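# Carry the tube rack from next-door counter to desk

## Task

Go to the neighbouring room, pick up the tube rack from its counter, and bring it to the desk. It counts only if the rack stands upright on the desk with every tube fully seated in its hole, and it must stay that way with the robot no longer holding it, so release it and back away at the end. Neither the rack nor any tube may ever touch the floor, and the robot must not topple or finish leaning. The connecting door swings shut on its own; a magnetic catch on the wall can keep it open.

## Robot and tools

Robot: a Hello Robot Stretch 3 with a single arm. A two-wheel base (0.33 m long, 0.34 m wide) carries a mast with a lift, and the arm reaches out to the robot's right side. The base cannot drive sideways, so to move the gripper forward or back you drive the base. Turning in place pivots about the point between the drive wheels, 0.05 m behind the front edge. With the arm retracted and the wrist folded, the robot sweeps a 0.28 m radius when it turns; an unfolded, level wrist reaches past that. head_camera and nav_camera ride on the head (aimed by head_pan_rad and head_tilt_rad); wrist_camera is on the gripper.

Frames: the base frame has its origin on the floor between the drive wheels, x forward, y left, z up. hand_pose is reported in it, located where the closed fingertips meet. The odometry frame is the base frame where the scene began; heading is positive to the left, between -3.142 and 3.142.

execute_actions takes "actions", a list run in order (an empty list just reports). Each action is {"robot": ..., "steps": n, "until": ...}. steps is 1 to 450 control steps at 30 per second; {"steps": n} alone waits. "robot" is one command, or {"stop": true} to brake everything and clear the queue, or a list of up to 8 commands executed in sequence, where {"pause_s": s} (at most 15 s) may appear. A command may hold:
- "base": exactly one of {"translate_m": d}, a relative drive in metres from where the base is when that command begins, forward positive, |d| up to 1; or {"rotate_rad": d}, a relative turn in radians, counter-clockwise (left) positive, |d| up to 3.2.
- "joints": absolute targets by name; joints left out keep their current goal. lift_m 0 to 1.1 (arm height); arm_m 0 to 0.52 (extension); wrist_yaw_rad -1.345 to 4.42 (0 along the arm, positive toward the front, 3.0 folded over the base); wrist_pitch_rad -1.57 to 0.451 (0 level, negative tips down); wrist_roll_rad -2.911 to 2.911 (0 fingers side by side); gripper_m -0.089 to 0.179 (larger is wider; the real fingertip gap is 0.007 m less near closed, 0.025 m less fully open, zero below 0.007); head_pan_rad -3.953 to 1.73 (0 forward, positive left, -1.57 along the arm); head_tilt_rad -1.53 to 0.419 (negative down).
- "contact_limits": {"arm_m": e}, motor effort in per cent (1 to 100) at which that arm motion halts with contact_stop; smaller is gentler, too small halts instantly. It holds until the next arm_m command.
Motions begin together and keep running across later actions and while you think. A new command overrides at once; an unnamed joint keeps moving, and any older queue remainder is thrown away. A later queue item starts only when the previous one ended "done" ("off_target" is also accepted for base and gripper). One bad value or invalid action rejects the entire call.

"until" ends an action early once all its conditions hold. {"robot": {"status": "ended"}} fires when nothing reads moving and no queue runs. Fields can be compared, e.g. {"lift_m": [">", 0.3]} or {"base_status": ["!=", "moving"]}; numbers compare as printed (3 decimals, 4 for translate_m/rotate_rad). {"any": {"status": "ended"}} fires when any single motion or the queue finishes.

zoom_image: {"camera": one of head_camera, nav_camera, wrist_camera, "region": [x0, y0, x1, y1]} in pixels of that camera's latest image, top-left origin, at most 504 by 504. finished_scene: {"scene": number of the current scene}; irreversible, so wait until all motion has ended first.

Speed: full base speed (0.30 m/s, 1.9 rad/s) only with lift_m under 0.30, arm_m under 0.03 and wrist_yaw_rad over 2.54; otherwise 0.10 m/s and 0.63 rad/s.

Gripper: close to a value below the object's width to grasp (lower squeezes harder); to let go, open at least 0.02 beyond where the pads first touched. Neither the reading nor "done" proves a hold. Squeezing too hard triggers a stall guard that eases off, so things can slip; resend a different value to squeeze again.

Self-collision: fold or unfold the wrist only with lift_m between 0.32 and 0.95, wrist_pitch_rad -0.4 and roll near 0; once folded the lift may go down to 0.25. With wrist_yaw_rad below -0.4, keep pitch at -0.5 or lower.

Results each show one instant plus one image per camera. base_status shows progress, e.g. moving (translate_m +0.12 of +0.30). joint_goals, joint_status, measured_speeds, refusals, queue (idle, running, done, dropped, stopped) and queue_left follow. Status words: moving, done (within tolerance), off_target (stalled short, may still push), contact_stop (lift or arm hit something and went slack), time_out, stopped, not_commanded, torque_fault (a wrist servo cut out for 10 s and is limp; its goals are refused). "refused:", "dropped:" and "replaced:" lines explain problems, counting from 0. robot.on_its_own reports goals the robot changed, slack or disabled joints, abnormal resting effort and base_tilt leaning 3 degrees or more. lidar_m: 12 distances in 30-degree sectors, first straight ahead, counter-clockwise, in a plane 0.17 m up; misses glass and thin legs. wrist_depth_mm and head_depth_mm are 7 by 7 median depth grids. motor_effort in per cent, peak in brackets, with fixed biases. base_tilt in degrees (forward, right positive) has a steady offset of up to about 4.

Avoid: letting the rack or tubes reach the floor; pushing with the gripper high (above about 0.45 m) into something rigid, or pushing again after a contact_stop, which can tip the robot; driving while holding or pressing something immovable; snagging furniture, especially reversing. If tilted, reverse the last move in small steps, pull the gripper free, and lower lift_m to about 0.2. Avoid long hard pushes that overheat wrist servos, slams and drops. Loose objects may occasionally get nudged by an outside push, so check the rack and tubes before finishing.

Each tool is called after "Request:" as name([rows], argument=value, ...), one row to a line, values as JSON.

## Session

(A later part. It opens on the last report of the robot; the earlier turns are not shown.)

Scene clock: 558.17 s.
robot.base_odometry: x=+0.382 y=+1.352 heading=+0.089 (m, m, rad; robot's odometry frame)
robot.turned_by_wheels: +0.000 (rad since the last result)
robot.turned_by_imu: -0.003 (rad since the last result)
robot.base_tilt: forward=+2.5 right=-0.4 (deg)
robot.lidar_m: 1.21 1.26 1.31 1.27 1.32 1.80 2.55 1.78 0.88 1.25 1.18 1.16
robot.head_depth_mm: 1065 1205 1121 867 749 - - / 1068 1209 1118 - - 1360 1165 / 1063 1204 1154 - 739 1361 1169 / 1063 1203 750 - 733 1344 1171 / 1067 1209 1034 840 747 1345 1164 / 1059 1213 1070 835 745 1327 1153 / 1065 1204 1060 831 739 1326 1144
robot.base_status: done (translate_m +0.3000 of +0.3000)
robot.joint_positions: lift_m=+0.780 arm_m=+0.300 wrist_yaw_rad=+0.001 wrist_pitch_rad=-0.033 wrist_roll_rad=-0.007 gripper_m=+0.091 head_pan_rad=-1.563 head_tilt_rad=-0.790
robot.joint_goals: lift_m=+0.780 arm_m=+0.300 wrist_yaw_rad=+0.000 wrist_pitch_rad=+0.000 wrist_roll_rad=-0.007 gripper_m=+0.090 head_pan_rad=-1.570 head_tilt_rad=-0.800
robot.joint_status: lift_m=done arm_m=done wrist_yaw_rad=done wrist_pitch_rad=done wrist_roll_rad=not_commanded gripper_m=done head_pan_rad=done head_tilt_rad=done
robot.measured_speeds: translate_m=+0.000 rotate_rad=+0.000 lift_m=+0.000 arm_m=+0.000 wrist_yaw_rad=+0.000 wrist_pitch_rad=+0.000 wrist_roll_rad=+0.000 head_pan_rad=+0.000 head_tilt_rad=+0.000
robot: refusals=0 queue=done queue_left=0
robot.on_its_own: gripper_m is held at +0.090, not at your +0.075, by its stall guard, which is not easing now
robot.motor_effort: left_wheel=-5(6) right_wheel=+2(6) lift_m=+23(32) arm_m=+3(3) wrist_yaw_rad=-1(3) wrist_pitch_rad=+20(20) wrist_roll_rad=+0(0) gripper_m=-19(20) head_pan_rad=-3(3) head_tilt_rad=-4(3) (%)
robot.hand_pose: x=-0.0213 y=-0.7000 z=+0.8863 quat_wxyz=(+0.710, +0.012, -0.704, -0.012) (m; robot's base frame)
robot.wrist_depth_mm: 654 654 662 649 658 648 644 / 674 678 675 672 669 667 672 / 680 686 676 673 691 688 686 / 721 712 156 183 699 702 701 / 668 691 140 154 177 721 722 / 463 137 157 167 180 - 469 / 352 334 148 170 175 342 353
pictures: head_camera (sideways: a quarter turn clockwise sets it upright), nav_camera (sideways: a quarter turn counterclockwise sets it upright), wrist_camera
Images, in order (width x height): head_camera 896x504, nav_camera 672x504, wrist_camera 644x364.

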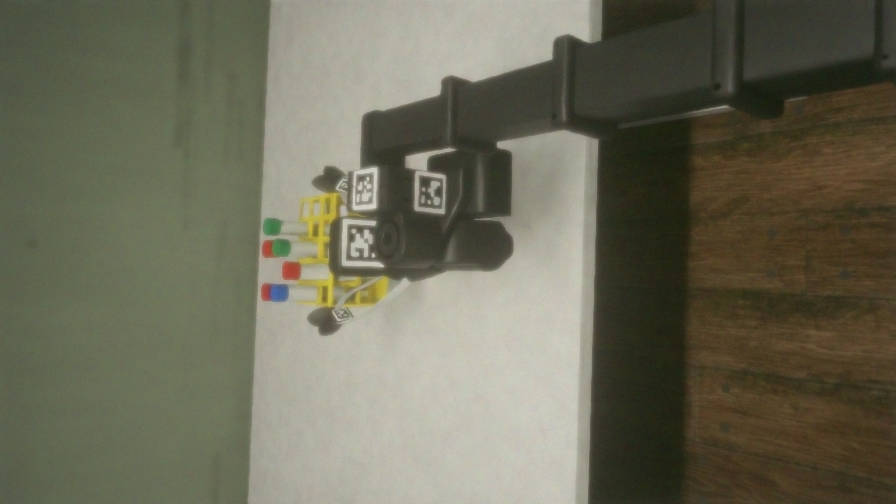

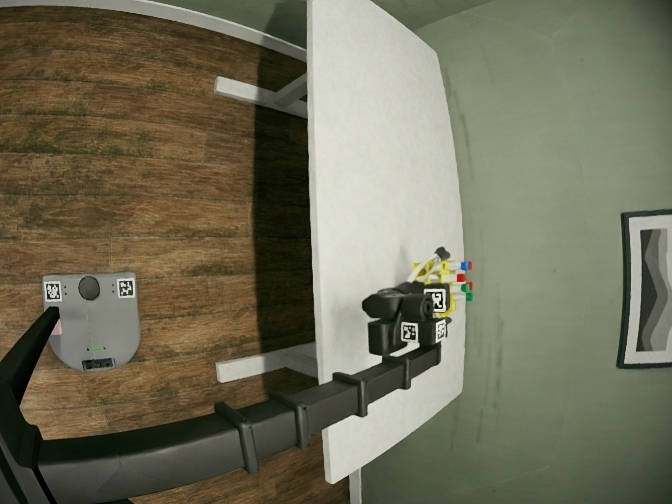

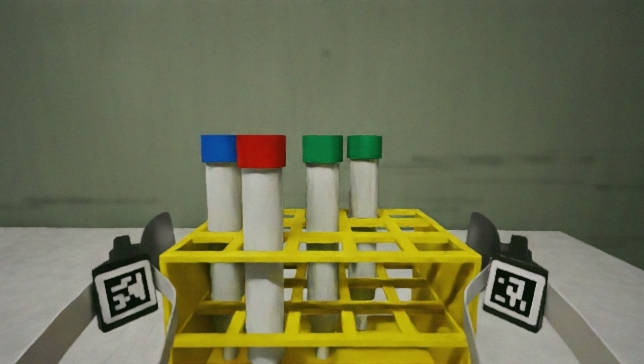

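Request:
execute_actions([
  {"robot":{"joints":{"lift_m":0.705}},"steps":100,"until":{"robot":{"status":"ended"}}},
])

Scene clock: 561.50 s.
robot.base_odometry: x=+0.382 y=+1.352 heading=+0.089 (m, m, rad; robot's odometry frame)
robot.turned_by_wheels: +0.000 (rad since the last result)
robot.turned_by_imu: -0.001 (rad since the last result)
robot.base_tilt: forward=+2.5 right=-0.5 (deg)
robot.lidar_m: 1.21 1.26 1.32 1.27 1.32 1.79 2.55 1.78 0.88 1.25 1.18 1.16
robot.head_depth_mm: 1067 1202 1128 870 749 1366 1197 / 1066 1201 1106 889 726 - - / 1065 1211 1103 884 1470 1351 1174 / 1064 1204 1089 820 729 1340 1166 / 1061 1206 1077 816 747 1333 1156 / 1064 1200 1069 835 745 1329 1154 / 1062 1201 1056 828 736 1323 1142
robot.base_status: done (translate_m +0.3000 of +0.3000)
robot.joint_positions: lift_m=+0.705 arm_m=+0.300 wrist_yaw_rad=+0.001 wrist_pitch_rad=-0.033 wrist_roll_rad=-0.007 gripper_m=+0.091 head_pan_rad=-1.563 head_tilt_rad=-0.790
robot.joint_goals: lift_m=+0.705 arm_m=+0.300 wrist_yaw_rad=+0.000 wrist_pitch_rad=+0.000 wrist_roll_rad=-0.007 gripper_m=+0.090 head_pan_rad=-1.570 head_tilt_rad=-0.800
robot.joint_status: lift_m=done arm_m=done wrist_yaw_rad=done wrist_pitch_rad=done wrist_roll_rad=not_commanded gripper_m=done head_pan_rad=done head_tilt_rad=done
robot.measured_speeds: translate_m=+0.000 rotate_rad=+0.000 lift_m=+0.000 arm_m=+0.000 wrist_yaw_rad=+0.000 wrist_pitch_rad=+0.000 wrist_roll_rad=+0.000 head_pan_rad=+0.000 head_tilt_rad=+0.000
robot: refusals=0 queue=done queue_left=0
robot.on_its_own: gripper_m is held at +0.090, not at your +0.075, by its stall guard, which is not easing now
robot.motor_effort: left_wheel=-5(5) right_wheel=+2(2) lift_m=+23(23) arm_m=+3(3) wrist_yaw_rad=+0(0) wrist_pitch_rad=+20(20) wrist_roll_rad=+0(0) gripper_m=-20(20) head_pan_rad=-3(3) head_tilt_rad=-4(4) (%)
robot.hand_pose: x=-0.0213 y=-0.7000 z=+0.8113 quat_wxyz=(+0.710, +0.012, -0.704, -0.012) (m; robot's base frame)
robot.wrist_depth_mm: 658 660 639 657 651 656 639 / 677 669 669 667 671 661 663 / 684 694 679 674 696 688 677 / 703 719 156 183 702 715 698 / 454 479 138 154 178 508 457 / 317 137 157 166 181 - 318 / 239 228 148 171 175 235 242
pictures: head_camera (sideways: a quarter turn clockwise sets it upright), nav_camera (sideways: a quarter turn counterclockwise sets it upright), wrist_camera
Images, in order (width x height): head_camera 896x504, nav_camera 672x504, wrist_camera 644x364.

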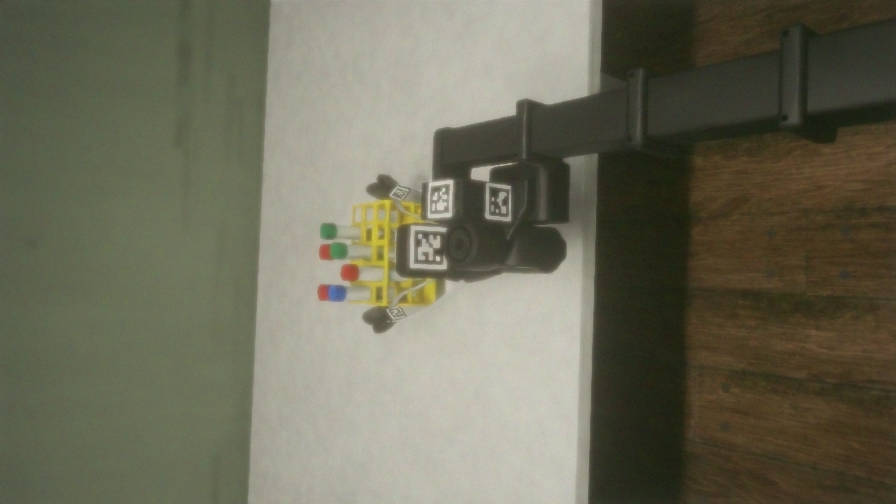

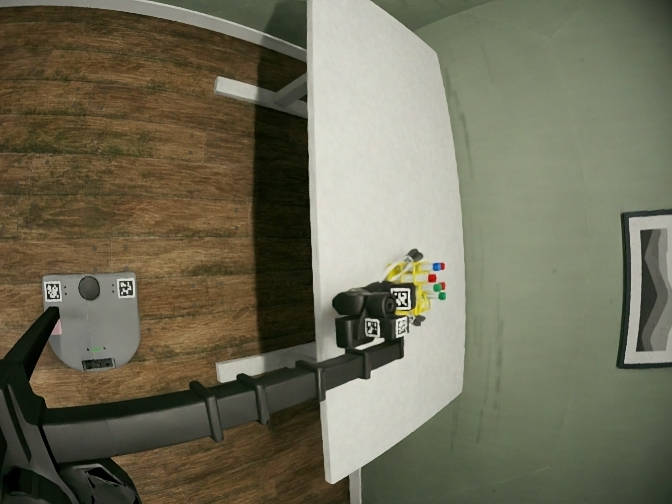

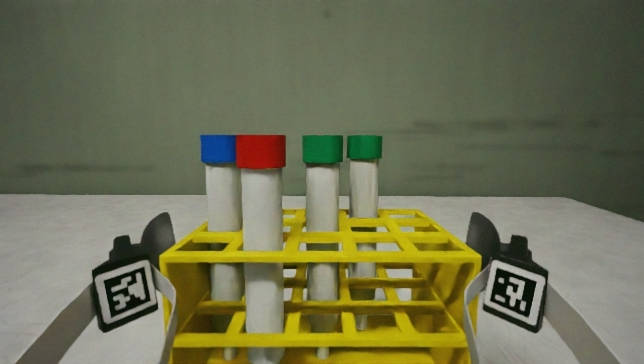

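Request:
execute_actions([
  {"robot":[{"joints":{"lift_m":0.68}},{"joints":{"lift_m":0.671}},{"joints":{"gripper_m":0.179}},{"joints":{"arm_m":0.12}}],"steps":300,"until":{"robot":{"status":"ended"}}},
])

Scene clock: 569.23 s.
robot.base_odometry: x=+0.382 y=+1.352 heading=+0.089 (m, m, rad; robot's odometry frame)
robot.turned_by_wheels: +0.000 (rad since the last result)
robot.turned_by_imu: -0.002 (rad since the last result)
robot.base_tilt: forward=+2.5 right=-0.6 (deg)
robot.lidar_m: 1.21 1.26 1.32 1.27 1.32 1.80 2.55 1.78 0.88 1.25 1.19 1.16
robot.head_depth_mm: 1069 1207 1125 866 750 1369 1189 / 1069 1206 1114 863 743 - - / 1064 1204 1100 840 720 - 1149 / 1068 1205 1089 816 733 - 1164 / 1061 1206 1078 841 752 1339 1164 / 1064 1200 1072 834 743 1336 1154 / 1060 1199 1058 830 737 1335 1149
robot.base_status: done (translate_m +0.3000 of +0.3000)
robot.joint_positions: lift_m=+0.671 arm_m=+0.120 wrist_yaw_rad=+0.001 wrist_pitch_rad=-0.019 wrist_roll_rad=-0.007 gripper_m=+0.179 head_pan_rad=-1.563 head_tilt_rad=-0.790
robot.joint_goals: lift_m=+0.671 arm_m=+0.120 wrist_yaw_rad=+0.000 wrist_pitch_rad=+0.000 wrist_roll_rad=-0.007 gripper_m=+0.179 head_pan_rad=-1.570 head_tilt_rad=-0.800
robot.joint_status: lift_m=done arm_m=done wrist_yaw_rad=done wrist_pitch_rad=done wrist_roll_rad=not_commanded gripper_m=done head_pan_rad=done head_tilt_rad=done
robot.measured_speeds: translate_m=+0.000 rotate_rad=+0.000 lift_m=+0.000 arm_m=+0.000 wrist_yaw_rad=+0.000 wrist_pitch_rad=+0.000 wrist_roll_rad=+0.000 head_pan_rad=+0.000 head_tilt_rad=+0.000
robot: refusals=0 queue=done queue_left=0
robot.motor_effort: left_wheel=-4(5) right_wheel=+2(2) lift_m=+22(23) arm_m=-2(2) wrist_yaw_rad=+0(1) wrist_pitch_rad=+12(20) wrist_roll_rad=+0(0) gripper_m=+0(83) head_pan_rad=-4(3) head_tilt_rad=-4(4) (%)
robot.hand_pose: x=-0.0213 y=-0.5210 z=+0.7809 quat_wxyz=(+0.710, +0.007, -0.704, -0.007) (m; robot's base frame)
robot.wrist_depth_mm: 828 821 816 830 816 811 812 / 839 854 844 848 834 849 814 / 867 853 853 857 829 860 854 / 722 730 623 341 730 725 863 / 383 378 380 345 347 423 385 / 274 258 258 257 260 259 269 / 186 196 195 195 195 195 187
pictures: head_camera (sideways: a quarter turn clockwise sets it upright), nav_camera (sideways: a quarter turn counterclockwise sets it upright), wrist_camera
Images, in order (width x height): head_camera 896x504, nav_camera 672x504, wrist_camera 644x364.

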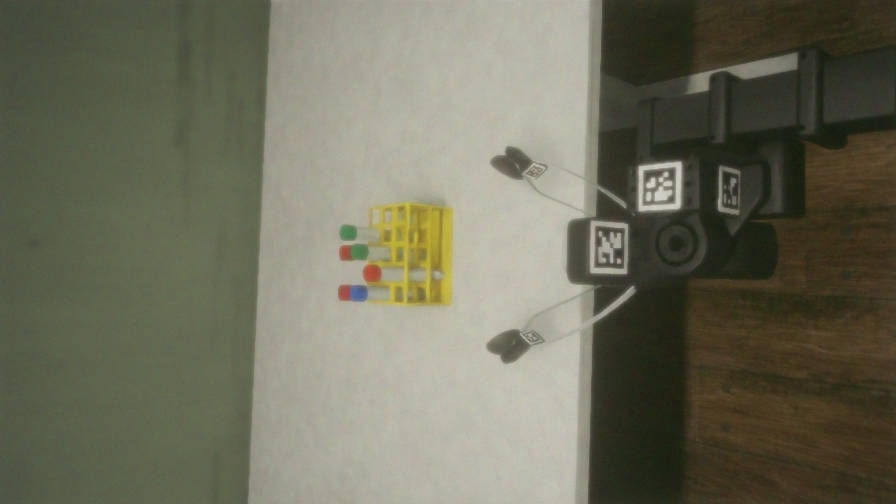

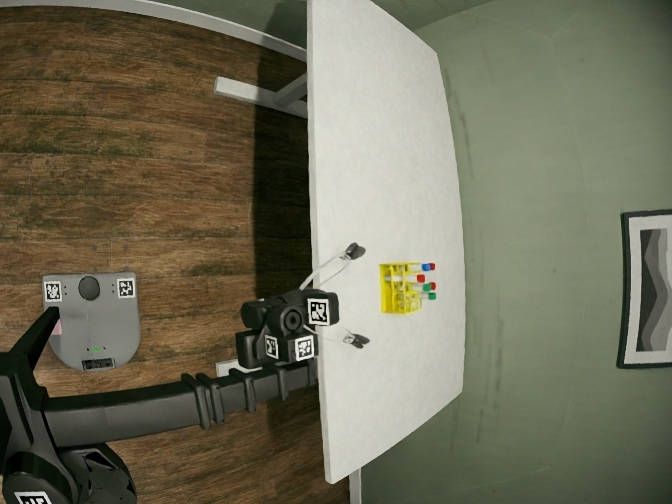

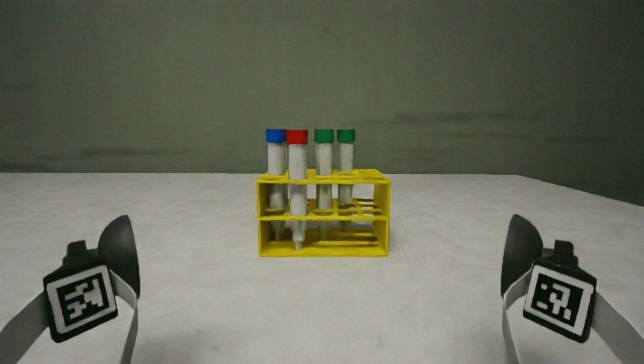

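Check seating.

Request:
zoom_image(camera="wrist_camera", region=[250,120,400,265])

Request:
zoom_image(camera="head_camera", region=[325,190,465,320])

Region (250, 120, 400, 265) of wrist_camera's 644x364 image, scaled by 3.360; it fills the top 487 rows of this view, and the rest is white.

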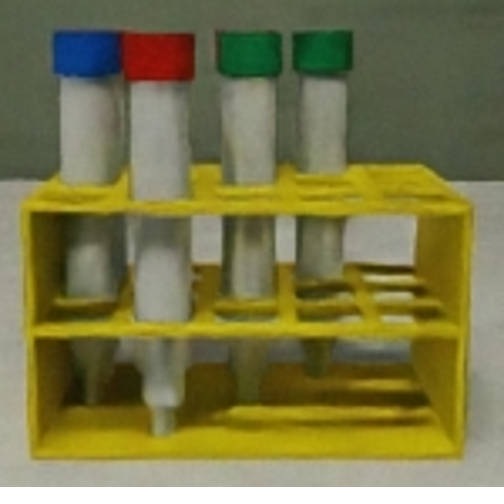

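Region (325, 190, 465, 320) of head_camera's 896x504 image, scaled by 3.600, with more detail than that image has; it fills the top 468 rows of this view, and the rest is white.

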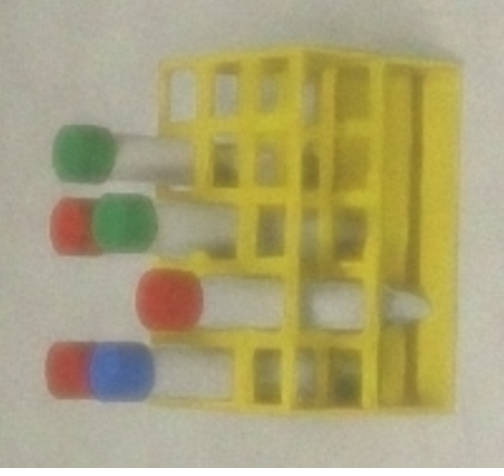

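Request:
execute_actions([
  {"robot":{"joints":{"arm_m":0.0}},"steps":60,"until":{"robot":{"status":"ended"}}},
])

Request:
finished_scene(scene=1)

Scene clock: 579.47 s.
robot.base_odometry: x=+0.382 y=+1.352 heading=+0.089 (m, m, rad; robot's odometry frame)
robot.turned_by_wheels: +0.000 (rad since the last result)
robot.turned_by_imu: -0.001 (rad since the last result)
robot.base_tilt: forward=+2.4 right=-0.5 (deg)
robot.lidar_m: 1.21 1.26 1.32 1.27 1.32 1.80 2.55 1.78 0.88 1.25 1.18 1.16
robot.head_depth_mm: 1062 1209 1125 871 750 1376 1200 / 1064 1210 1116 865 745 1323 1218 / 1065 1207 1103 840 736 1348 1219 / 1069 1207 1088 816 734 1405 - / 1069 1206 1078 837 746 1335 1163 / 1061 1203 1068 839 742 1334 1158 / 1059 1214 1057 830 740 1326 1150
robot.base_status: done (translate_m +0.3000 of +0.3000)
robot.joint_positions: lift_m=+0.671 arm_m=+0.000 wrist_yaw_rad=+0.001 wrist_pitch_rad=-0.019 wrist_roll_rad=-0.007 gripper_m=+0.179 head_pan_rad=-1.563 head_tilt_rad=-0.790
robot.joint_goals: lift_m=+0.671 arm_m=+0.000 wrist_yaw_rad=+0.000 wrist_pitch_rad=+0.000 wrist_roll_rad=-0.007 gripper_m=+0.179 head_pan_rad=-1.570 head_tilt_rad=-0.800
robot.joint_status: lift_m=done arm_m=done wrist_yaw_rad=done wrist_pitch_rad=done wrist_roll_rad=not_commanded gripper_m=done head_pan_rad=done head_tilt_rad=done
robot.measured_speeds: translate_m=+0.000 rotate_rad=+0.000 lift_m=+0.000 arm_m=+0.000 wrist_yaw_rad=+0.000 wrist_pitch_rad=+0.000 wrist_roll_rad=+0.000 head_pan_rad=+0.000 head_tilt_rad=+0.000
robot: refusals=0 queue=done queue_left=0
robot.motor_effort: left_wheel=-4(4) right_wheel=+2(2) lift_m=+22(22) arm_m=-2(1) wrist_yaw_rad=+0(0) wrist_pitch_rad=+12(12) wrist_roll_rad=+0(0) gripper_m=+0(0) head_pan_rad=-3(3) head_tilt_rad=-4(3) (%)
robot.hand_pose: x=-0.0213 y=-0.4010 z=+0.7809 quat_wxyz=(+0.710, +0.007, -0.704, -0.007) (m; robot's base frame)
robot.wrist_depth_mm: 935 910 920 921 924 918 910 / 957 960 929 946 948 954 948 / - - 965 969 987 958 961 / 737 723 730 473 749 745 - / 382 382 384 381 380 423 385 / 278 258 258 258 259 261 271 / - - - - - 602 -
pictures: head_camera (sideways: a quarter turn clockwise sets it upright), nav_camera (sideways: a quarter turn counterclockwise sets it upright), wrist_camera
Images, in order (width x height): head_camera 896x504, nav_camera 672x504, wrist_camera 644x364.

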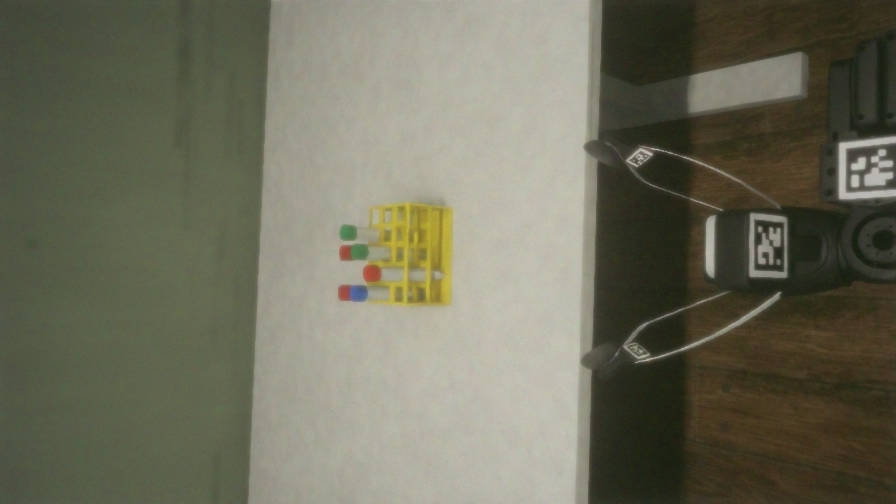

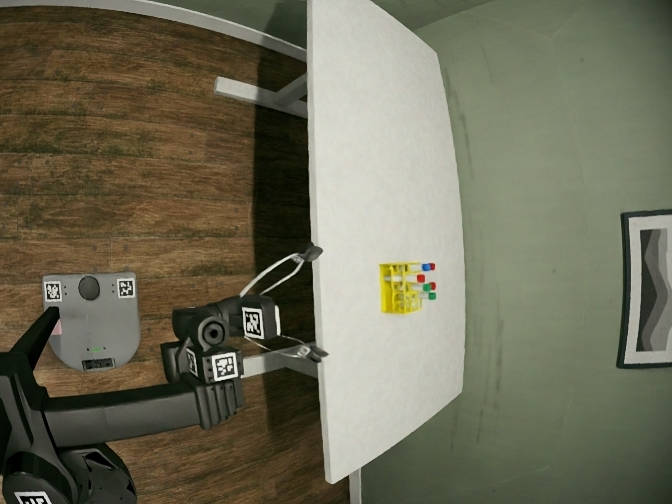

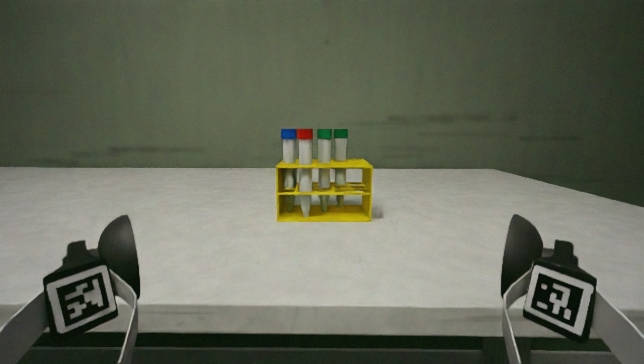

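The scene is finished: the task was done.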